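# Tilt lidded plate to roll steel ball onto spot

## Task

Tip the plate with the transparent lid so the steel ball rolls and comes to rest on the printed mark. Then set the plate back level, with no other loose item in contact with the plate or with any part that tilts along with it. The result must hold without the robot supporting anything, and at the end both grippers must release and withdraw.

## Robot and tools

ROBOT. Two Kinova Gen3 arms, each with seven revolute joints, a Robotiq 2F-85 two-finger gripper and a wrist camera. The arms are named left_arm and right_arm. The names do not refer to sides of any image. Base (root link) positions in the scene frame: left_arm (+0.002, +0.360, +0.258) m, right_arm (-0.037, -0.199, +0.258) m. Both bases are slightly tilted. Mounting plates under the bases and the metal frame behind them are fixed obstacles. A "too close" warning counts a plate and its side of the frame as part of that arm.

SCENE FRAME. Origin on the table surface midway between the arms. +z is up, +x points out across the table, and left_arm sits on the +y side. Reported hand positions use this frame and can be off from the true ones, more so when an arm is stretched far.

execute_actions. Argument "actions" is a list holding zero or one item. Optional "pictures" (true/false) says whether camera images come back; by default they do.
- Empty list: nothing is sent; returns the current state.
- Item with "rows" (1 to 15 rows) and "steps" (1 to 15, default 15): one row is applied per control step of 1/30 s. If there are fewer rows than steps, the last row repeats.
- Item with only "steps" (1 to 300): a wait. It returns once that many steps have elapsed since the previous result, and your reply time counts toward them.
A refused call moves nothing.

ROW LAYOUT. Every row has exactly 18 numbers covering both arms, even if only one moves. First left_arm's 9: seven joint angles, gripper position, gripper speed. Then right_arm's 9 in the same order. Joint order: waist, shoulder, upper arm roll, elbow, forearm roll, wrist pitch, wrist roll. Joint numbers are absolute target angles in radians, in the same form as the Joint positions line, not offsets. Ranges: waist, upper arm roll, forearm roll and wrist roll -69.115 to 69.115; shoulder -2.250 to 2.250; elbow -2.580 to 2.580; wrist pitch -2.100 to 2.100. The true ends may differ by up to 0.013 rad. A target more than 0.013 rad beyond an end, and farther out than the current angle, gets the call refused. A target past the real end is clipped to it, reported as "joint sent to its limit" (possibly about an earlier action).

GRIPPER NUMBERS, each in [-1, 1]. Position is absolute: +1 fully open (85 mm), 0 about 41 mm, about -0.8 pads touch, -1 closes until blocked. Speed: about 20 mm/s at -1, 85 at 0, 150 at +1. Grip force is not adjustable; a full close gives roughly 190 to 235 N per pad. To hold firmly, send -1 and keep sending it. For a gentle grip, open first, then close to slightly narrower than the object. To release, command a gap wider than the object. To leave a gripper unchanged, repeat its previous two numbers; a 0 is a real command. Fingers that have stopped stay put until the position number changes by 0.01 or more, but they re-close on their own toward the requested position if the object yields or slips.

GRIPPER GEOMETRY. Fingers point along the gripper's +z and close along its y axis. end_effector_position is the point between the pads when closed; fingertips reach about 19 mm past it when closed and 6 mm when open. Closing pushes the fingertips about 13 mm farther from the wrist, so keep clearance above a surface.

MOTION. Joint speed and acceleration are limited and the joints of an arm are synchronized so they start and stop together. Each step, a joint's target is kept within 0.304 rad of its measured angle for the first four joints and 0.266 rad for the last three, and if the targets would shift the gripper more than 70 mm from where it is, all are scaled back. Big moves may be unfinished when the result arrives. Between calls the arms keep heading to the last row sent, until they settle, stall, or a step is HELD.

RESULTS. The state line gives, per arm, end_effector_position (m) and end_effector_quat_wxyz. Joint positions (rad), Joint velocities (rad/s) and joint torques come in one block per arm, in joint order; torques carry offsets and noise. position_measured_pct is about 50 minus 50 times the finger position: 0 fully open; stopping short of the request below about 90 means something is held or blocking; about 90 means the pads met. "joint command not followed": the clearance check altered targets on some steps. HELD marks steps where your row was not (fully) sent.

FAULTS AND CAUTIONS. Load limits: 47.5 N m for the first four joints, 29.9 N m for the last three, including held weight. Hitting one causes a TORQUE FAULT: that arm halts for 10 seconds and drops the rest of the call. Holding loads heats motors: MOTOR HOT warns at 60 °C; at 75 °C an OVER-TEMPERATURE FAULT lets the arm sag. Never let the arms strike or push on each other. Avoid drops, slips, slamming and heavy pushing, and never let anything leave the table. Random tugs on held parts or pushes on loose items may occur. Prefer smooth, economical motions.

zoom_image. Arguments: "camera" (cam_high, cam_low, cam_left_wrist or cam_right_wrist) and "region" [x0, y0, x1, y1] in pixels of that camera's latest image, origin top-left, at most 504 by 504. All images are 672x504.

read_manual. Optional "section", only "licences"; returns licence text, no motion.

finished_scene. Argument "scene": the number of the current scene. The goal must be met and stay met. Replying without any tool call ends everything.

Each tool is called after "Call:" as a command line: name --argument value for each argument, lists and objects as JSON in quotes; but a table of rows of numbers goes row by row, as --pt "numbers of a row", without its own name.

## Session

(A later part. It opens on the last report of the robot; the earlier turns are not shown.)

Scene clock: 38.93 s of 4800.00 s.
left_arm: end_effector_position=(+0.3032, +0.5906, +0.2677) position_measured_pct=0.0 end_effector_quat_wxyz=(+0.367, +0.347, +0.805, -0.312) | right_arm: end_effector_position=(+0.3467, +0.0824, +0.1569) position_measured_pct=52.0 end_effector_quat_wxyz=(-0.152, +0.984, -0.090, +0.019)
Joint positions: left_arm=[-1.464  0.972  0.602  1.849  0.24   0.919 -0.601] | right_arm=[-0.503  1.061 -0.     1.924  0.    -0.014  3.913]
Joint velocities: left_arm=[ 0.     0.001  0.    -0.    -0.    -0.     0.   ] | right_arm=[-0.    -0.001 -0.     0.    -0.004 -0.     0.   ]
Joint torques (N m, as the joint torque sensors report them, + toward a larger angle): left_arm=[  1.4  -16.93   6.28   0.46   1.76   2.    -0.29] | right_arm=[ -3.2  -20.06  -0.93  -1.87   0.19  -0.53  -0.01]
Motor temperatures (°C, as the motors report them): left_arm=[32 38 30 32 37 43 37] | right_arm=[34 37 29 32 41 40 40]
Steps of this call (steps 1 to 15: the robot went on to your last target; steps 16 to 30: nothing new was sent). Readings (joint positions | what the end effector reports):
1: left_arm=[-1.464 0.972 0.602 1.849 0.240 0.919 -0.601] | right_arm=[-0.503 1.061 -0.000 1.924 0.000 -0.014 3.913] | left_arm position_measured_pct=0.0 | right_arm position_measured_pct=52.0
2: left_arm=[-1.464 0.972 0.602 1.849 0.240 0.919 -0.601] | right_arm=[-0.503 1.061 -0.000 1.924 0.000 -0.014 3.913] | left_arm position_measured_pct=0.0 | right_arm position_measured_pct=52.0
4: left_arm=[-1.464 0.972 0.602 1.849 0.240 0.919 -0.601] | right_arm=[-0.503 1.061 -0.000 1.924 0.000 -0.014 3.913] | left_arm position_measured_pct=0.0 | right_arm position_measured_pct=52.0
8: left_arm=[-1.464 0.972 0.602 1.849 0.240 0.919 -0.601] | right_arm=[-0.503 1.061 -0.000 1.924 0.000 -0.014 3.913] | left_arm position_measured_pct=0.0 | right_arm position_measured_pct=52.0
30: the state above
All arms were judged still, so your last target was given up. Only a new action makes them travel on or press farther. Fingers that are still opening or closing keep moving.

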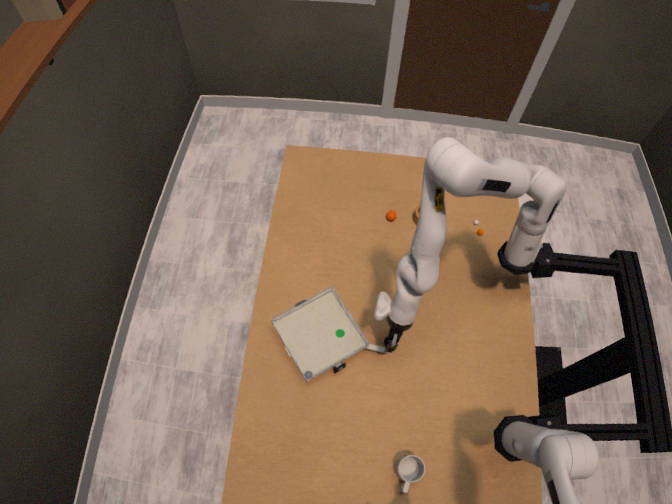

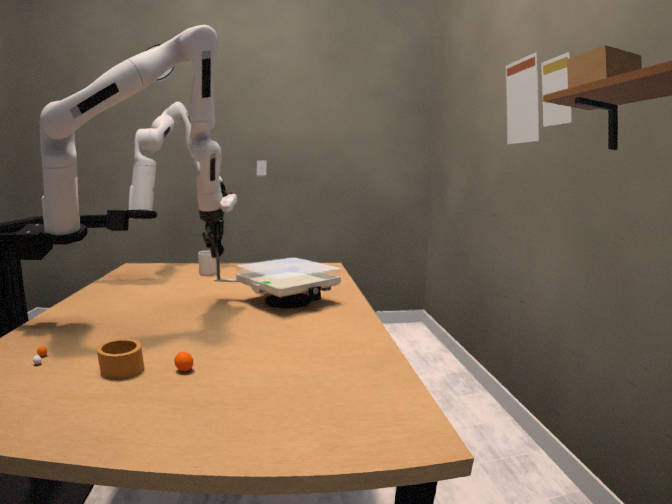

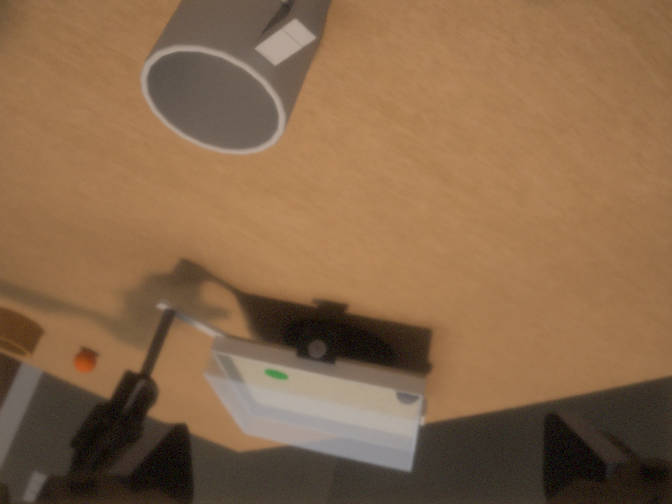

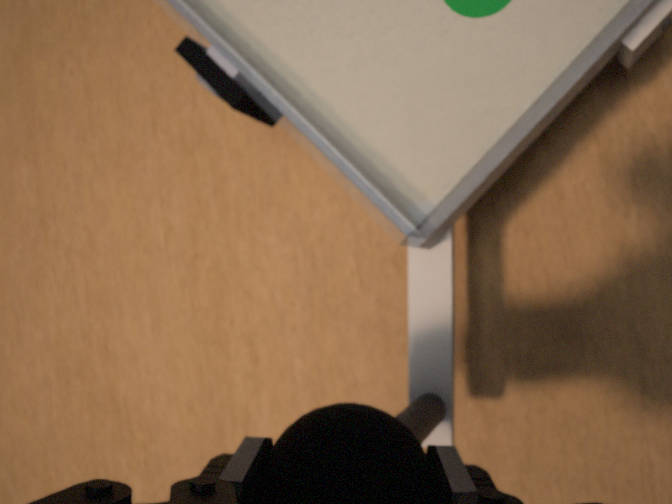

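R=3 for 1.5 s, then back to R=2.

Call:
execute_actions --actions '[{"rows":[[-1.464,0.972,0.602,1.849,0.24,0.919,-0.601,1,0,-0.5011,1.06,0,1.9412,0,-0.0423,3.9139,-0.07,-0.5]]}]' --pictures false

Call:
execute_actions --actions '[{"steps":30}]'

Call:
execute_actions --actions '[{"rows":[[-1.464,0.972,0.602,1.849,0.24,0.919,-0.601,1,0,-0.5024,1.0606,0,1.9248,0,-0.0132,3.9126,-0.07,-0.5]]}]' --pictures false

Call:
execute_actions --actions '[{"steps":30}]'

Call:
execute_actions --actions '[{"steps":45}]'

Scene clock: 44.90 s of 4800.00 s.
left_arm: end_effector_position=(+0.3032, +0.5906, +0.2677) position_measured_pct=0.0 end_effector_quat_wxyz=(+0.367, +0.347, +0.805, -0.312) | right_arm: end_effector_position=(+0.3465, +0.0814, +0.1570) position_measured_pct=52.0 end_effector_quat_wxyz=(-0.156, +0.983, -0.090, +0.024)
Joint positions: left_arm=[-1.464  0.972  0.602  1.849  0.24   0.919 -0.601] | right_arm=[-0.502  1.06  -0.     1.94  -0.    -0.043  3.914]
Joint velocities: left_arm=[ 0.     0.001 -0.     0.    -0.     0.001 -0.   ] | right_arm=[ 0.001 -0.001 -0.     0.    -0.001 -0.    -0.   ]
Joint torques (N m, as the joint torque sensors report them, + toward a larger angle): left_arm=[  1.38 -16.99   6.25   0.54   1.82   1.94  -0.35] | right_arm=[ -3.28 -19.64  -0.88  -1.58   0.32  -0.15  -0.15]
Motor temperatures (°C, as the motors report them): left_arm=[32 38 30 32 37 43 37] | right_arm=[34 37 29 32 41 40 40]
Steps of this call (steps 1 to 90: nothing new was sent; then 2.47 s passed at rest; steps 91 to 105: all 15 steps of this action). Readings (joint positions | what the end effector reports):
91: left_arm=[-1.464 0.972 0.602 1.849 0.240 0.919 -0.601] | right_arm=[-0.503 1.061 -0.001 1.925 0.000 -0.015 3.913] | left_arm position_measured_pct=0.0 | right_arm position_measured_pct=52.0
92: left_arm=[-1.464 0.972 0.602 1.849 0.240 0.919 -0.601] | right_arm=[-0.502 1.060 -0.001 1.930 0.000 -0.023 3.913] | left_arm position_measured_pct=0.0 | right_arm position_measured_pct=52.0
94: left_arm=[-1.464 0.972 0.602 1.849 0.240 0.919 -0.601] | right_arm=[-0.502 1.060 -0.000 1.937 -0.000 -0.038 3.914] | left_arm position_measured_pct=0.0 | right_arm position_measured_pct=52.0
98: left_arm=[-1.464 0.972 0.602 1.849 0.240 0.919 -0.601] | right_arm=[-0.502 1.060 -0.000 1.940 -0.000 -0.042 3.914] | left_arm position_measured_pct=0.0 | right_arm position_measured_pct=52.0
105: the state above

Scene clock: 45.90 s of 4800.00 s.
left_arm: end_effector_position=(+0.3032, +0.5906, +0.2677) position_measured_pct=0.0 end_effector_quat_wxyz=(+0.367, +0.347, +0.805, -0.312) | right_arm: end_effector_position=(+0.3465, +0.0814, +0.1570) position_measured_pct=52.0 end_effector_quat_wxyz=(-0.156, +0.983, -0.090, +0.024)
Joint positions: left_arm=[-1.464  0.972  0.602  1.849  0.24   0.919 -0.601] | right_arm=[-0.502  1.06  -0.     1.94  -0.    -0.043  3.914]
Joint velocities: left_arm=[-0.     0.001  0.    -0.    -0.    -0.    -0.   ] | right_arm=[-0.    -0.002  0.     0.     0.002  0.     0.002]
Joint torques (N m, as the joint torque sensors report them, + toward a larger angle): left_arm=[  1.38 -16.98   6.28   0.52   1.77   1.97  -0.36] | right_arm=[ -3.46 -19.67  -0.72  -1.73   0.34  -0.46  -0.07]
Motor temperatures (°C, as the motors report them): left_arm=[32 38 30 32 37 43 37] | right_arm=[34 37 29 32 41 40 40]
Steps of this call (steps 1 to 15: the robot went on to your last target; steps 16 to 30: nothing new was sent). Readings (joint positions | what the end effector reports):
1: left_arm=[-1.464 0.972 0.602 1.849 0.240 0.919 -0.601] | right_arm=[-0.502 1.060 -0.000 1.940 -0.000 -0.043 3.914] | left_arm position_measured_pct=0.0 | right_arm position_measured_pct=52.0
2: left_arm=[-1.464 0.972 0.602 1.849 0.240 0.919 -0.601] | right_arm=[-0.502 1.060 -0.000 1.940 -0.000 -0.043 3.914] | left_arm position_measured_pct=0.0 | right_arm position_measured_pct=52.0
4: left_arm=[-1.464 0.972 0.602 1.849 0.240 0.919 -0.601] | right_arm=[-0.502 1.060 -0.000 1.940 -0.000 -0.043 3.914] | left_arm position_measured_pct=0.0 | right_arm position_measured_pct=52.0
8: left_arm=[-1.464 0.972 0.602 1.849 0.240 0.919 -0.601] | right_arm=[-0.502 1.060 -0.000 1.940 -0.000 -0.043 3.914] | left_arm position_measured_pct=0.0 | right_arm position_measured_pct=52.0
30: the state above
All arms were judged still, so your last target was given up. Only a new action makes them travel on or press farther. Fingers that are still opening or closing keep moving.

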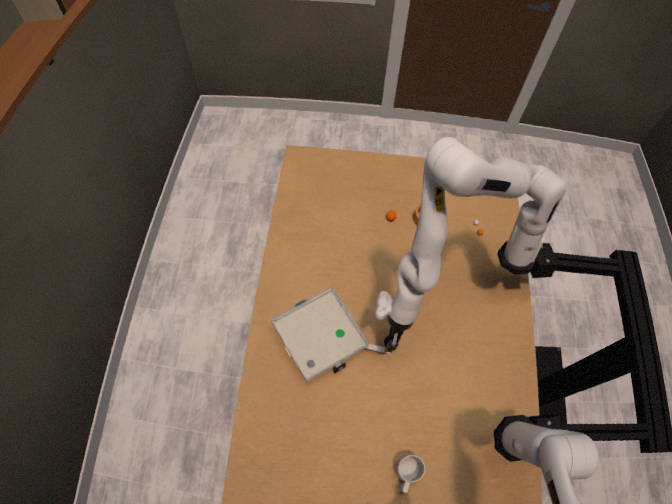

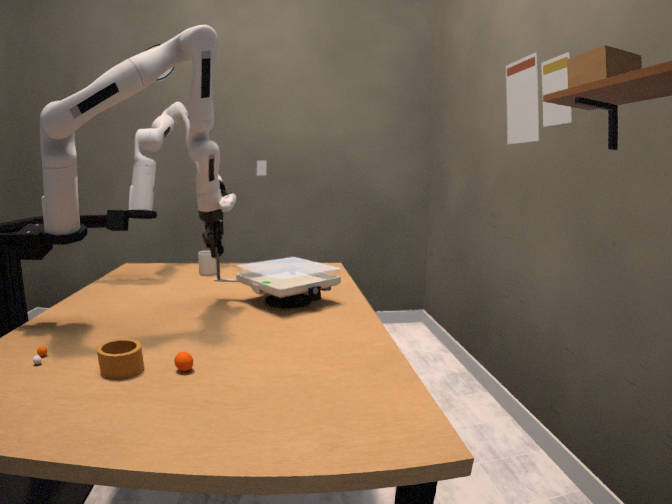

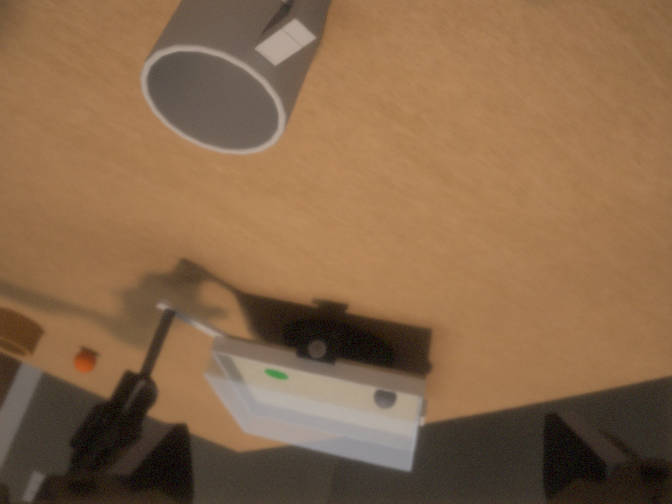

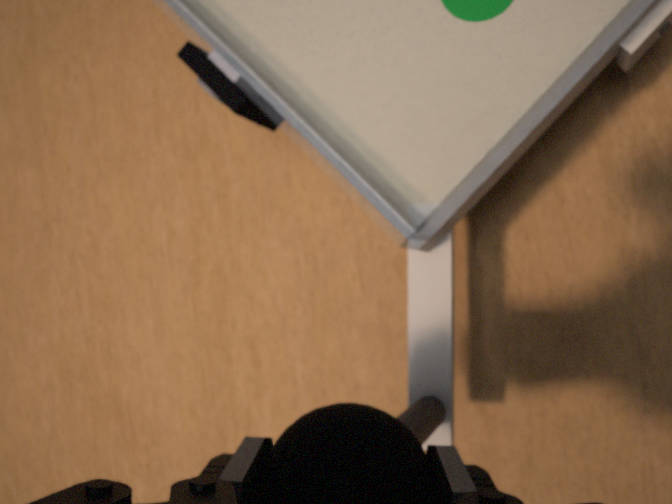

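Scene clock: 46.40 s of 4800.00 s.
left_arm: end_effector_position=(+0.3032, +0.5906, +0.2677) position_measured_pct=0.0 end_effector_quat_wxyz=(+0.367, +0.347, +0.805, -0.312) | right_arm: end_effector_position=(+0.3466, +0.0819, +0.1568) position_measured_pct=52.0 end_effector_quat_wxyz=(-0.152, +0.984, -0.090, +0.019)
Joint positions: left_arm=[-1.464  0.972  0.602  1.849  0.24   0.919 -0.601] | right_arm=[-0.502  1.061 -0.     1.925  0.    -0.013  3.913]
Joint velocities: left_arm=[ 0.     0.001  0.    -0.     0.     0.     0.   ] | right_arm=[-0.001 -0.    -0.     0.     0.001 -0.     0.002]
Joint torques (N m, as the joint torque sensors report them, + toward a larger angle): left_arm=[  1.52 -17.2    6.11   0.44   1.83   1.99  -0.29] | right_arm=[ -3.56 -19.97  -1.23  -2.48   0.25  -0.6    0.12]
Motor temperatures (°C, as the motors report them): left_arm=[32 38 30 32 37 43 37] | right_arm=[34 37 29 32 41 40 40]
Steps of this call (steps 1 to 15: all 15 steps of this action). Readings (joint positions | what the end effector reports):
1: left_arm=[-1.464 0.972 0.602 1.849 0.240 0.919 -0.601] | right_arm=[-0.502 1.060 -0.000 1.939 -0.000 -0.041 3.914] | left_arm position_measured_pct=0.0 | right_arm position_measured_pct=52.0
2: left_arm=[-1.464 0.972 0.602 1.849 0.240 0.919 -0.601] | right_arm=[-0.502 1.060 -0.000 1.935 -0.000 -0.033 3.913] | left_arm position_measured_pct=0.0 | right_arm position_measured_pct=52.0
4: left_arm=[-1.464 0.972 0.602 1.849 0.240 0.919 -0.601] | right_arm=[-0.502 1.060 -0.000 1.928 -0.000 -0.018 3.913] | left_arm position_measured_pct=0.0 | right_arm position_measured_pct=52.0
8: left_arm=[-1.464 0.972 0.602 1.849 0.240 0.919 -0.601] | right_arm=[-0.502 1.060 -0.000 1.925 0.000 -0.014 3.913] | left_arm position_measured_pct=0.0 | right_arm position_measured_pct=52.0
15: the state above

Scene clock: 47.40 s of 4800.00 s.
left_arm: end_effector_position=(+0.3032, +0.5906, +0.2677) position_measured_pct=0.0 end_effector_quat_wxyz=(+0.367, +0.347, +0.805, -0.312) | right_arm: end_effector_position=(+0.3466, +0.0819, +0.1568) position_measured_pct=52.0 end_effector_quat_wxyz=(-0.152, +0.984, -0.090, +0.019)
Joint positions: left_arm=[-1.464  0.972  0.602  1.849  0.24   0.919 -0.601] | right_arm=[-0.502  1.061 -0.     1.925  0.    -0.013  3.913]
Joint velocities: left_arm=[ 0. -0.  0. -0.  0. -0. -0.] | right_arm=[ 0.    -0.001  0.     0.    -0.    -0.    -0.   ]
Joint torques (N m, as the joint torque sensors report them, + toward a larger angle): left_arm=[  1.27 -17.1    6.08   0.59   1.79   1.98  -0.38] | right_arm=[ -3.65 -19.64  -1.3   -2.28   0.31  -0.36  -0.12]
Motor temperatures (°C, as the motors report them): left_arm=[32 38 30 32 37 43 37] | right_arm=[34 37 29 32 41 40 40]
Steps of this call (steps 1 to 15: the robot went on to your last target; steps 16 to 30: nothing new was sent). Readings (joint positions | what the end effector reports):
1: left_arm=[-1.464 0.972 0.602 1.849 0.240 0.919 -0.601] | right_arm=[-0.502 1.061 -0.000 1.925 0.000 -0.013 3.913] | left_arm position_measured_pct=0.0 | right_arm position_measured_pct=52.0
2: left_arm=[-1.464 0.972 0.602 1.849 0.240 0.919 -0.601] | right_arm=[-0.502 1.061 -0.000 1.925 0.000 -0.013 3.913] | left_arm position_measured_pct=0.0 | right_arm position_measured_pct=52.0
4: left_arm=[-1.464 0.972 0.602 1.849 0.240 0.919 -0.601] | right_arm=[-0.502 1.061 -0.000 1.925 0.000 -0.013 3.913] | left_arm position_measured_pct=0.0 | right_arm position_measured_pct=52.0
8: left_arm=[-1.464 0.972 0.602 1.849 0.240 0.919 -0.601] | right_arm=[-0.502 1.061 -0.000 1.925 0.000 -0.013 3.913] | left_arm position_measured_pct=0.0 | right_arm position_measured_pct=52.0
30: the state above
All arms were judged still, so your last target was given up. Only a new action makes them travel on or press farther. Fingers that are still opening or closing keep moving.

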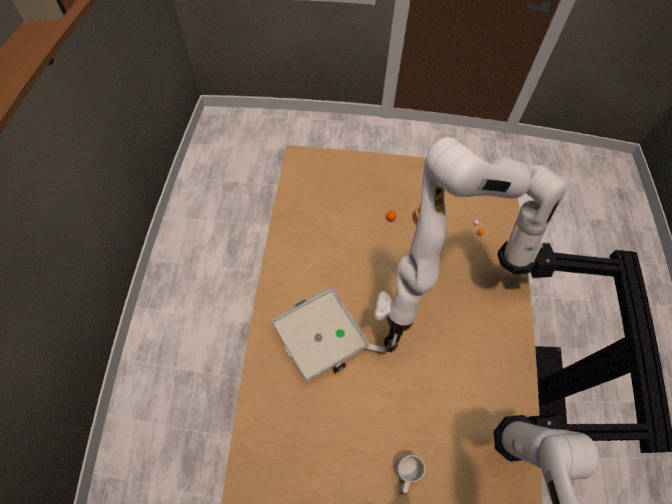

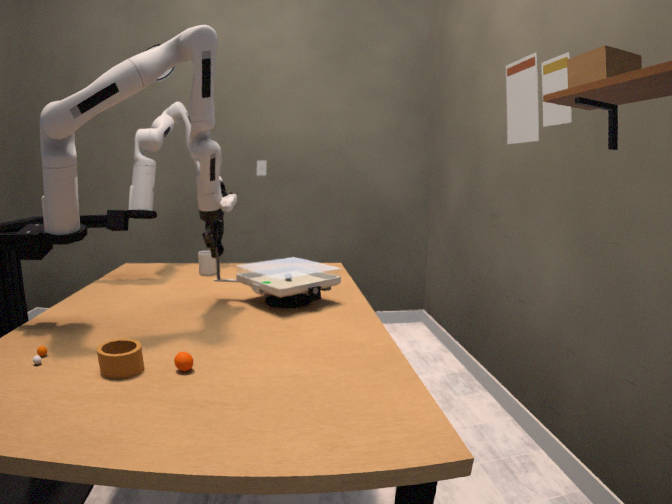

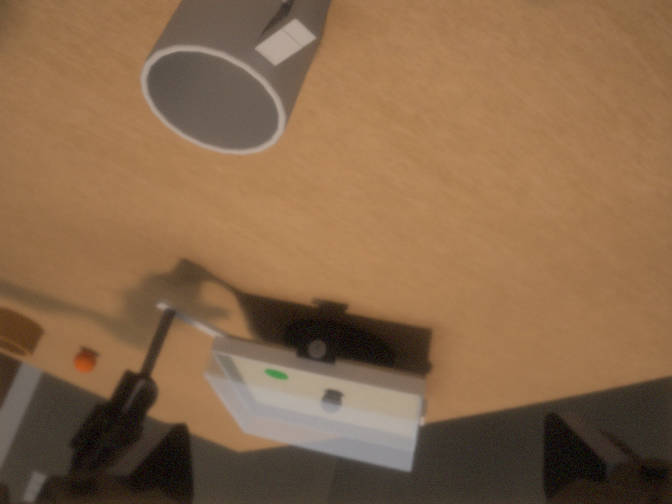

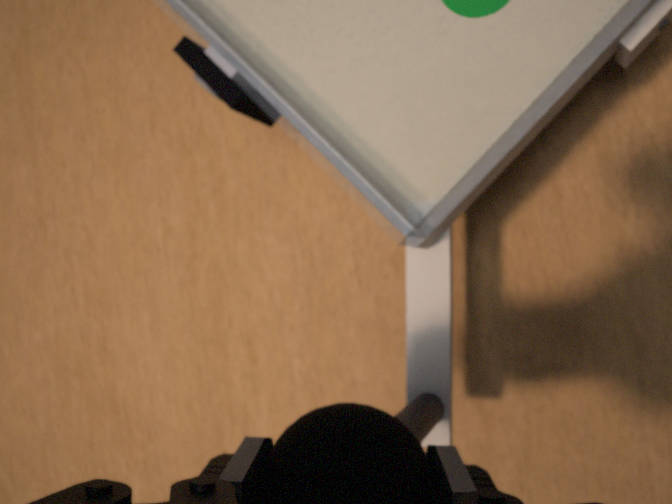

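Scene clock: 48.90 s of 4800.00 s.
left_arm: end_effector_position=(+0.3032, +0.5906, +0.2677) position_measured_pct=0.0 end_effector_quat_wxyz=(+0.367, +0.347, +0.805, -0.312) | right_arm: end_effector_position=(+0.3466, +0.0819, +0.1568) position_measured_pct=52.0 end_effector_quat_wxyz=(-0.152, +0.984, -0.090, +0.019)
Joint positions: left_arm=[-1.464  0.972  0.602  1.849  0.24   0.919 -0.601] | right_arm=[-0.502  1.061 -0.     1.925  0.    -0.013  3.913]
Joint velocities: left_arm=[ 0.  0.  0. -0. -0.  0. -0.] | right_arm=[ 0.001  0.001 -0.     0.    -0.001  0.001 -0.002]
Joint torques (N m, as the joint torque sensors report them, + toward a larger angle): left_arm=[  1.37 -17.07   6.07   0.48   1.7    1.89  -0.31] | right_arm=[ -3.65 -19.71  -1.18  -2.45   0.37  -0.45   0.07]
Motor temperatures (°C, as the motors report them): left_arm=[32 38 30 32 37 43 37] | right_arm=[34 37 29 32 41 40 40]
Steps of this call (steps 1 to 45: nothing new was sent). Readings (joint positions | what the end effector reports):
1: left_arm=[-1.464 0.972 0.602 1.849 0.240 0.919 -0.601] | right_arm=[-0.502 1.061 -0.000 1.925 0.000 -0.013 3.913] | left_arm position_measured_pct=0.0 | right_arm position_measured_pct=52.0
2: left_arm=[-1.464 0.972 0.602 1.849 0.240 0.919 -0.601] | right_arm=[-0.502 1.061 -0.000 1.925 0.000 -0.013 3.913] | left_arm position_measured_pct=0.0 | right_arm position_measured_pct=52.0
4: left_arm=[-1.464 0.972 0.602 1.849 0.240 0.919 -0.601] | right_arm=[-0.502 1.061 -0.000 1.925 0.000 -0.013 3.913] | left_arm position_measured_pct=0.0 | right_arm position_measured_pct=52.0
8: left_arm=[-1.464 0.972 0.602 1.849 0.240 0.919 -0.601] | right_arm=[-0.502 1.061 -0.000 1.925 0.000 -0.013 3.913] | left_arm position_measured_pct=0.0 | right_arm position_measured_pct=52.0
45: the state above

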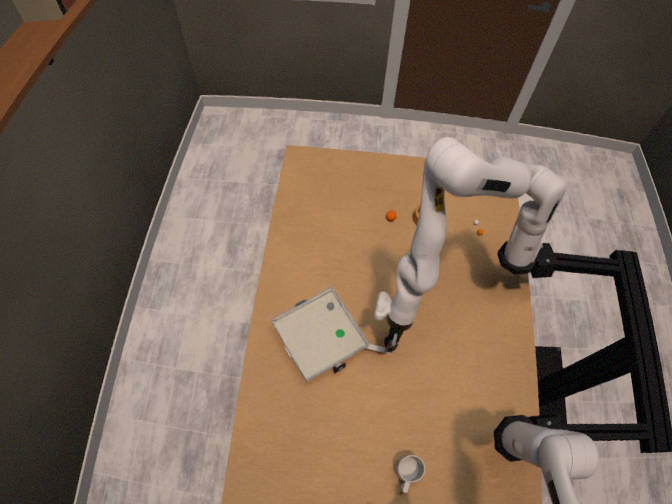

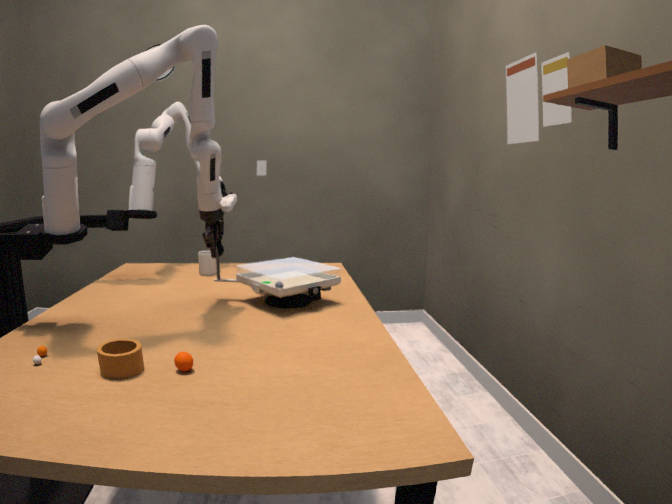

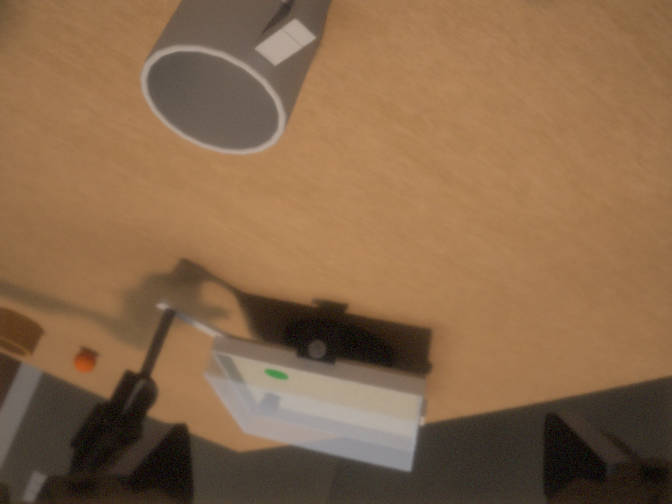

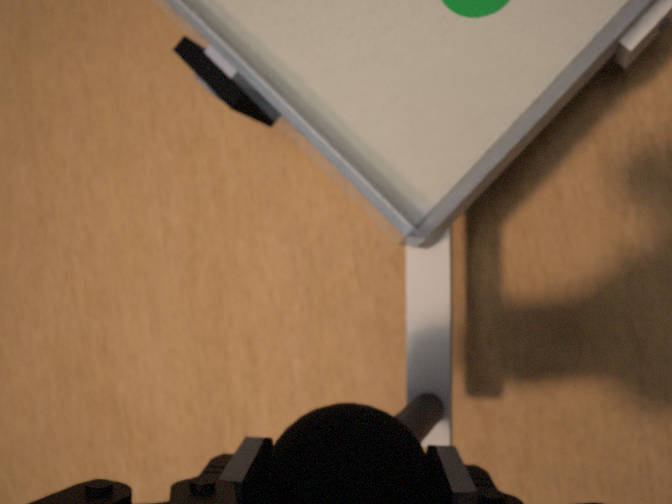

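Call:
execute_actions --actions '[{"rows":[[-1.464,0.972,0.602,1.849,0.24,0.919,-0.601,1,0,-0.5052,1.067,0,1.892,0,0.041,3.912,-0.07,-0.5]]}]' --pictures false

Call:
execute_actions --actions '[{"rows":[[-1.464,0.972,0.602,1.849,0.24,0.919,-0.601,1,0,-0.5052,1.067,0,1.892,0,0.041,3.912,-0.07,-0.5]],"steps":4}]' --pictures false

Call:
execute_actions --actions '[{"rows":[[-1.464,0.972,0.602,1.849,0.24,0.919,-0.601,1,0,-0.5023,1.0596,0,1.9264,0,-0.0152,3.9125,-0.07,-0.5]]}]'

Call:
execute_actions --actions '[{"steps":45}]'

Call:
execute_actions --actions '[{"steps":60}]'

Scene clock: 58.27 s of 4800.00 s.
left_arm: end_effector_position=(+0.3032, +0.5906, +0.2677) position_measured_pct=0.0 end_effector_quat_wxyz=(+0.367, +0.347, +0.805, -0.312) | right_arm: end_effector_position=(+0.3461, +0.0838, +0.1548) position_measured_pct=52.0 end_effector_quat_wxyz=(-0.143, +0.986, -0.087, +0.008)
Joint positions: left_arm=[-1.464  0.972  0.602  1.849  0.24   0.919 -0.601] | right_arm=[-0.505  1.067 -0.     1.892  0.     0.041  3.912]
Joint velocities: left_arm=[-0. -0.  0.  0. -0.  0.  0.] | right_arm=[-0.    -0.     0.    -0.001  0.002  0.001  0.001]
Joint torques (N m, as the joint torque sensors report them, + toward a larger angle): left_arm=[  1.45 -16.89   6.11   0.57   1.82   1.95  -0.25] | right_arm=[ -3.49 -20.23  -1.07  -2.7    0.15  -0.63  -0.02]
Motor temperatures (°C, as the motors report them): left_arm=[32 38 30 32 37 43 37] | right_arm=[34 37 29 32 41 40 40]
Steps of this call (steps 1 to 150: nothing new was sent; then 3.87 s passed at rest; steps 151 to 165: all 15 steps of this action). Readings (joint positions | what the end effector reports):
151: left_arm=[-1.464 0.972 0.602 1.849 0.240 0.919 -0.601] | right_arm=[-0.503 1.061 -0.000 1.924 0.000 -0.012 3.913] | left_arm position_measured_pct=0.0 | right_arm position_measured_pct=52.0
152: left_arm=[-1.464 0.972 0.602 1.849 0.240 0.919 -0.601] | right_arm=[-0.503 1.062 -0.000 1.919 0.000 -0.003 3.913] | left_arm position_measured_pct=0.0 | right_arm position_measured_pct=52.0
154: left_arm=[-1.464 0.972 0.602 1.849 0.240 0.919 -0.601] | right_arm=[-0.505 1.066 -0.000 1.901 0.000 0.026 3.912] | left_arm position_measured_pct=0.0 | right_arm position_measured_pct=52.0
158: left_arm=[-1.464 0.972 0.602 1.849 0.240 0.919 -0.601] | right_arm=[-0.505 1.066 -0.000 1.893 0.000 0.040 3.912] | left_arm position_measured_pct=0.0 | right_arm position_measured_pct=52.0
165: the state above

Scene clock: 58.40 s of 4800.00 s.
left_arm: end_effector_position=(+0.3032, +0.5906, +0.2677) position_measured_pct=0.0 end_effector_quat_wxyz=(+0.367, +0.347, +0.805, -0.312) | right_arm: end_effector_position=(+0.3461, +0.0838, +0.1548) position_measured_pct=52.0 end_effector_quat_wxyz=(-0.143, +0.986, -0.087, +0.008)
Joint positions: left_arm=[-1.464  0.972  0.602  1.849  0.24   0.919 -0.601] | right_arm=[-0.505  1.067 -0.     1.892  0.     0.041  3.912]
Joint velocities: left_arm=[-0.     0.001  0.    -0.001 -0.     0.     0.   ] | right_arm=[-0.001  0.001 -0.    -0.    -0.001 -0.     0.   ]
Joint torques (N m, as the joint torque sensors report them, + toward a larger angle): left_arm=[  1.4  -17.07   6.11   0.39   1.78   2.02  -0.35] | right_arm=[ -3.96 -20.11  -1.22  -2.88   0.08  -0.4   -0.13]
Motor temperatures (°C, as the motors report them): left_arm=[32 38 30 32 37 43 37] | right_arm=[34 37 29 32 41 40 40]
Steps of this call (steps 1 to 4: all 4 steps of this action). Readings (joint positions | what the end effector reports):
1: left_arm=[-1.464 0.972 0.602 1.849 0.240 0.919 -0.601] | right_arm=[-0.505 1.067 -0.000 1.892 0.000 0.041 3.912] | left_arm position_measured_pct=0.0 | right_arm position_measured_pct=52.0
2: left_arm=[-1.464 0.972 0.602 1.849 0.240 0.919 -0.601] | right_arm=[-0.505 1.067 -0.000 1.892 0.000 0.041 3.912] | left_arm position_measured_pct=0.0 | right_arm position_measured_pct=52.0
4: the state above

Scene clock: 58.90 s of 4800.00 s.
left_arm: end_effector_position=(+0.3032, +0.5906, +0.2677) position_measured_pct=0.0 end_effector_quat_wxyz=(+0.367, +0.347, +0.805, -0.312) | right_arm: end_effector_position=(+0.3468, +0.0821, +0.1572) position_measured_pct=52.0 end_effector_quat_wxyz=(-0.152, +0.984, -0.090, +0.020)
Joint positions: left_arm=[-1.464  0.972  0.602  1.849  0.24   0.919 -0.601] | right_arm=[-0.503  1.06  -0.     1.926 -0.    -0.016  3.912]
Joint velocities: left_arm=[-0.  0.  0.  0. -0.  0.  0.] | right_arm=[ 0.    -0.    -0.     0.001  0.     0.001  0.001]
Joint torques (N m, as the joint torque sensors report them, + toward a larger angle): left_arm=[  1.23 -16.95   6.15   0.49   1.76   1.95  -0.3 ] | right_arm=[ -3.43 -19.87  -1.09  -2.03   0.23  -0.48   0.14]
Motor temperatures (°C, as the motors report them): left_arm=[32 38 30 32 37 43 37] | right_arm=[34 37 29 32 41 40 40]
Steps of this call (steps 1 to 15: all 15 steps of this action). Readings (joint positions | what the end effector reports):
1: left_arm=[-1.464 0.972 0.602 1.849 0.240 0.919 -0.601] | right_arm=[-0.505 1.067 -0.000 1.893 0.000 0.040 3.912] | left_arm position_measured_pct=0.0 | right_arm position_measured_pct=52.0
2: left_arm=[-1.464 0.972 0.602 1.849 0.240 0.919 -0.601] | right_arm=[-0.505 1.065 -0.001 1.899 0.000 0.031 3.912] | left_arm position_measured_pct=0.0 | right_arm position_measured_pct=52.0
4: left_arm=[-1.464 0.972 0.602 1.849 0.240 0.919 -0.601] | right_arm=[-0.503 1.061 -0.001 1.916 0.000 0.001 3.912] | left_arm position_measured_pct=0.0 | right_arm position_measured_pct=52.0
8: left_arm=[-1.464 0.972 0.602 1.849 0.240 0.919 -0.601] | right_arm=[-0.503 1.060 -0.000 1.925 -0.000 -0.015 3.912] | left_arm position_measured_pct=0.0 | right_arm position_measured_pct=52.0
15: the state above

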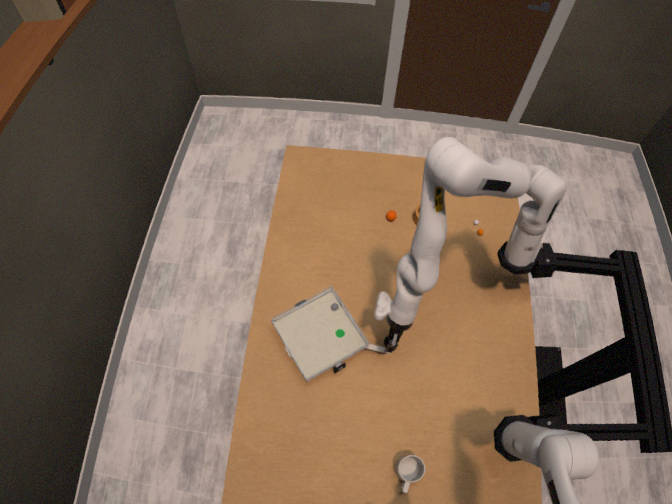

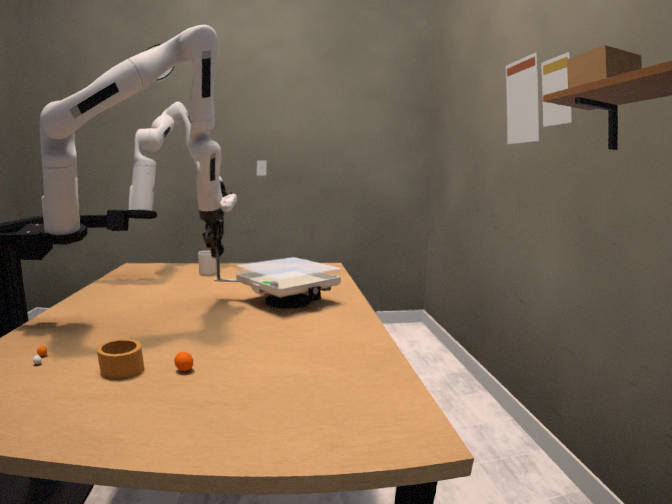

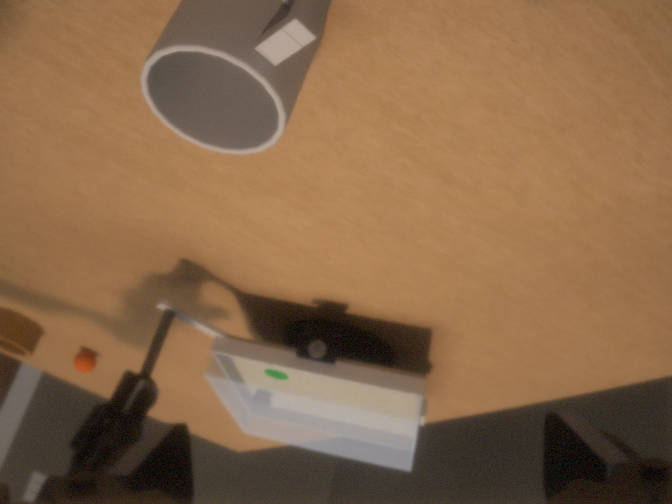

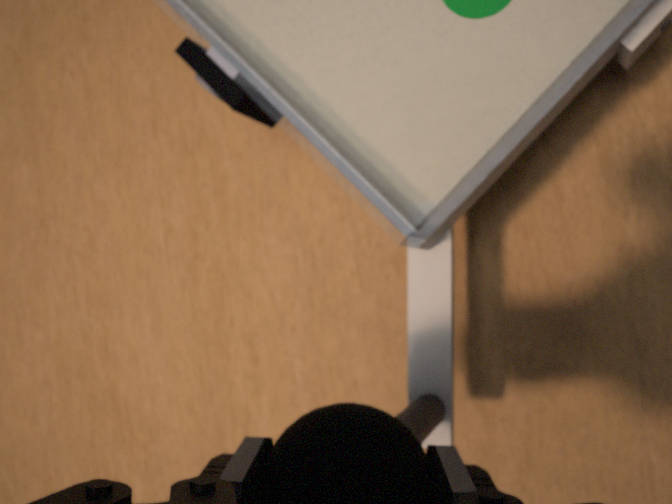

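Scene clock: 60.40 s of 4800.00 s.
left_arm: end_effector_position=(+0.3032, +0.5906, +0.2677) position_measured_pct=0.0 end_effector_quat_wxyz=(+0.367, +0.347, +0.805, -0.312) | right_arm: end_effector_position=(+0.3468, +0.0821, +0.1572) position_measured_pct=52.0 end_effector_quat_wxyz=(-0.152, +0.984, -0.090, +0.020)
Joint positions: left_arm=[-1.464  0.972  0.602  1.849  0.24   0.919 -0.601] | right_arm=[-0.503  1.06  -0.     1.926 -0.    -0.016  3.912]
Joint velocities: left_arm=[ 0.    -0.001 -0.    -0.     0.    -0.001 -0.   ] | right_arm=[-0.001  0.    -0.     0.     0.001  0.001  0.   ]
Joint torques (N m, as the joint torque sensors report them, + toward a larger angle): left_arm=[  1.35 -16.99   6.28   0.4    1.77   1.94  -0.23] | right_arm=[ -3.79 -19.97  -1.12  -2.14   0.38  -0.32   0.12]
Motor temperatures (°C, as the motors report them): left_arm=[32 38 30 32 37 43 37] | right_arm=[34 37 29 32 41 40 40]
Steps of this call (steps 1 to 15: the robot went on to your last target; steps 16 to 45: nothing new was sent). Readings (joint positions | what the end effector reports):
1: left_arm=[-1.464 0.972 0.602 1.849 0.240 0.919 -0.601] | right_arm=[-0.503 1.060 -0.000 1.926 -0.000 -0.016 3.912] | left_arm position_measured_pct=0.0 | right_arm position_measured_pct=52.0
2: left_arm=[-1.464 0.972 0.602 1.849 0.240 0.919 -0.601] | right_arm=[-0.503 1.060 -0.000 1.926 -0.000 -0.016 3.912] | left_arm position_measured_pct=0.0 | right_arm position_measured_pct=52.0
4: left_arm=[-1.464 0.972 0.602 1.849 0.240 0.919 -0.601] | right_arm=[-0.503 1.060 -0.000 1.926 -0.000 -0.016 3.912] | left_arm position_measured_pct=0.0 | right_arm position_measured_pct=52.0
8: left_arm=[-1.464 0.972 0.602 1.849 0.240 0.919 -0.601] | right_arm=[-0.503 1.060 -0.000 1.926 -0.000 -0.016 3.912] | left_arm position_measured_pct=0.0 | right_arm position_measured_pct=52.0
45: the state above
All arms were judged still, so your last target was given up. Only a new action makes them travel on or press farther. Fingers that are still opening or closing keep moving.

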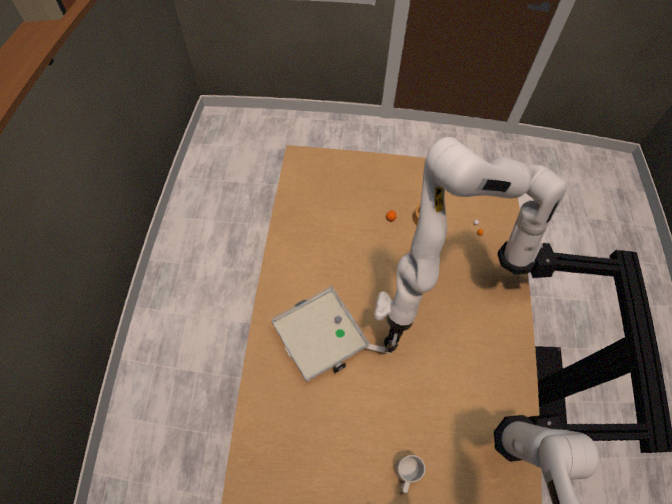

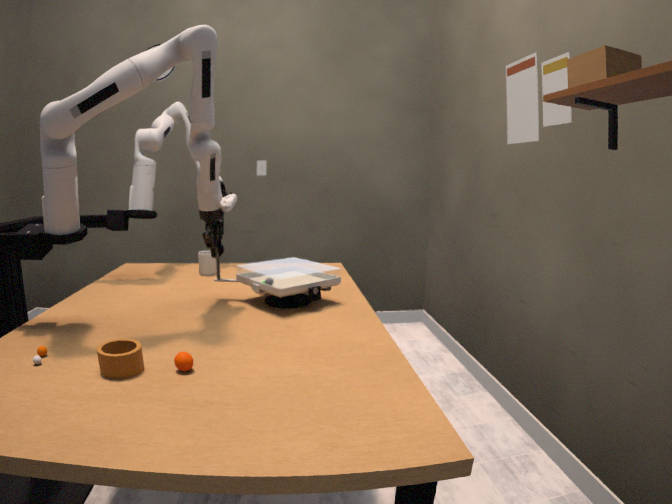

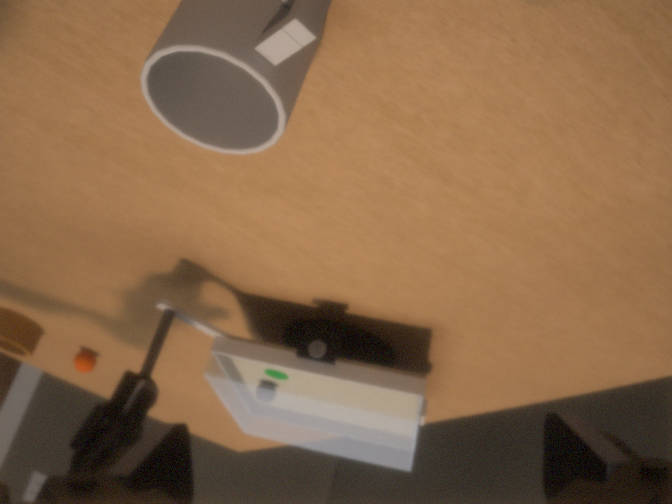

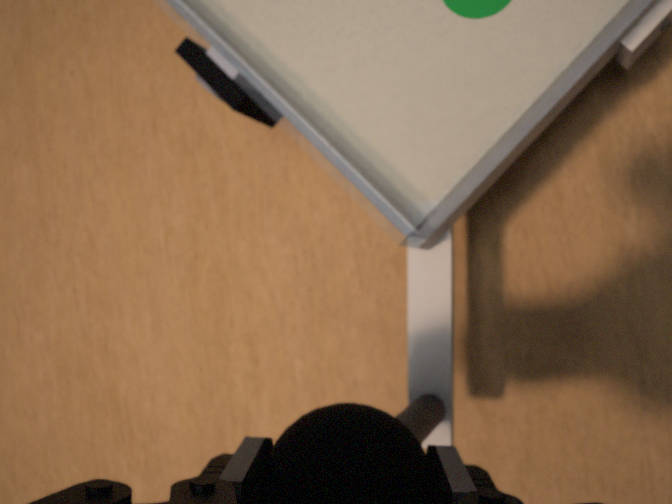

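Scene clock: 62.40 s of 4800.00 s.
left_arm: end_effector_position=(+0.3032, +0.5906, +0.2677) position_measured_pct=0.0 end_effector_quat_wxyz=(+0.367, +0.347, +0.805, -0.312) | right_arm: end_effector_position=(+0.3468, +0.0821, +0.1572) position_measured_pct=52.0 end_effector_quat_wxyz=(-0.152, +0.984, -0.090, +0.020)
Joint positions: left_arm=[-1.464  0.972  0.602  1.849  0.24   0.919 -0.601] | right_arm=[-0.503  1.06  -0.     1.926 -0.    -0.016  3.912]
Joint velocities: left_arm=[-0.    -0.001  0.    -0.     0.     0.001  0.   ] | right_arm=[ 0.001 -0.002 -0.     0.     0.     0.    -0.   ]
Joint torques (N m, as the joint torque sensors report them, + toward a larger angle): left_arm=[  1.39 -16.99   6.06   0.43   1.77   1.95  -0.29] | right_arm=[ -3.6  -20.09  -1.11  -2.19   0.23  -0.15   0.15]
Motor temperatures (°C, as the motors report them): left_arm=[32 38 30 32 37 43 37] | right_arm=[34 37 29 32 41 40 40]
Steps of this call (steps 1 to 60: nothing new was sent). Readings (joint positions | what the end effector reports):
1: left_arm=[-1.464 0.972 0.602 1.849 0.240 0.919 -0.601] | right_arm=[-0.503 1.060 -0.000 1.926 -0.000 -0.016 3.912] | left_arm position_measured_pct=0.0 | right_arm position_measured_pct=52.0
2: left_arm=[-1.464 0.972 0.602 1.849 0.240 0.919 -0.601] | right_arm=[-0.503 1.060 -0.000 1.926 -0.000 -0.016 3.912] | left_arm position_measured_pct=0.0 | right_arm position_measured_pct=52.0
4: left_arm=[-1.464 0.972 0.602 1.849 0.240 0.919 -0.601] | right_arm=[-0.503 1.060 -0.000 1.926 -0.000 -0.016 3.912] | left_arm position_measured_pct=0.0 | right_arm position_measured_pct=52.0
8: left_arm=[-1.464 0.972 0.602 1.849 0.240 0.919 -0.601] | right_arm=[-0.503 1.060 -0.000 1.926 -0.000 -0.016 3.912] | left_arm position_measured_pct=0.0 | right_arm position_measured_pct=52.0
60: the state above

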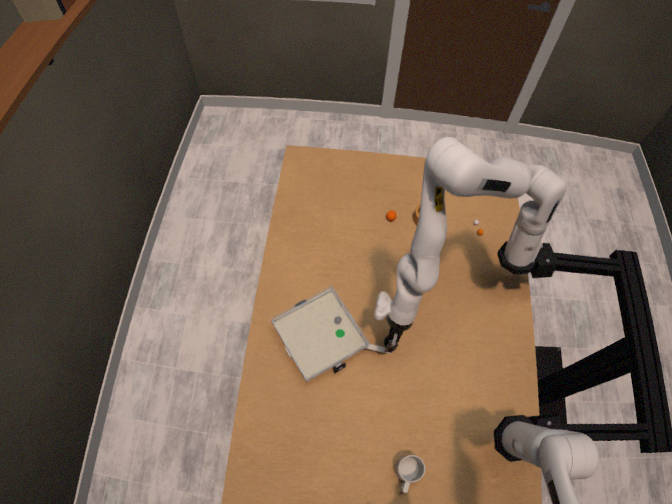

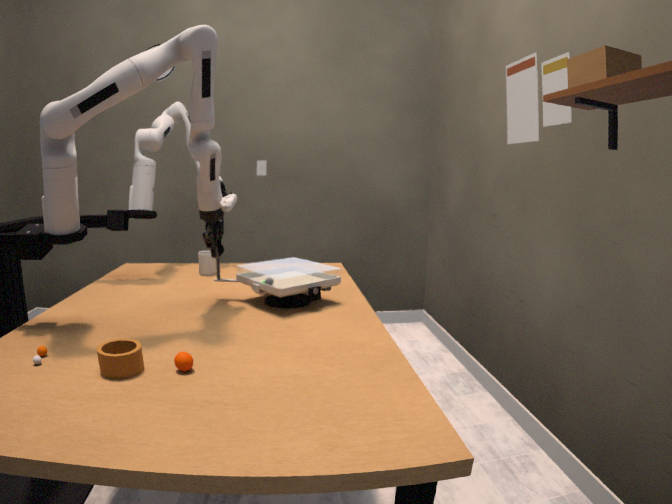

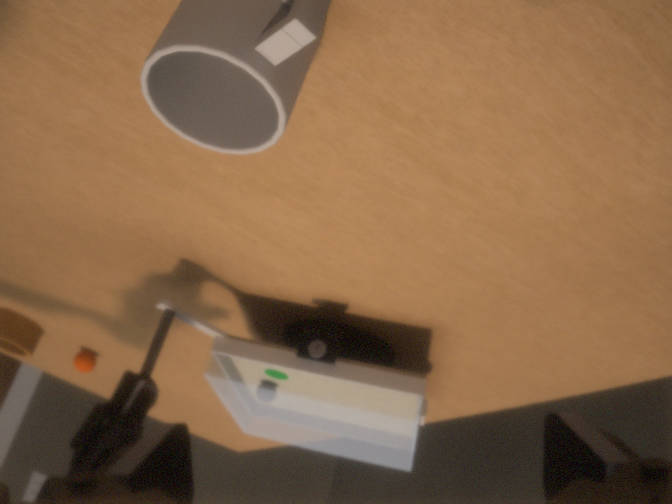

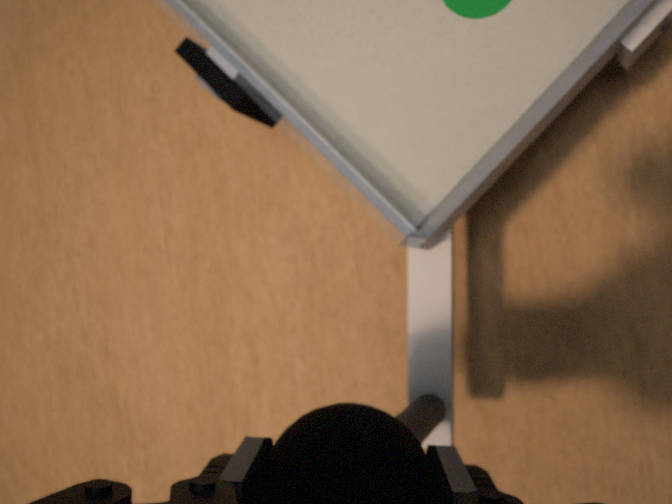

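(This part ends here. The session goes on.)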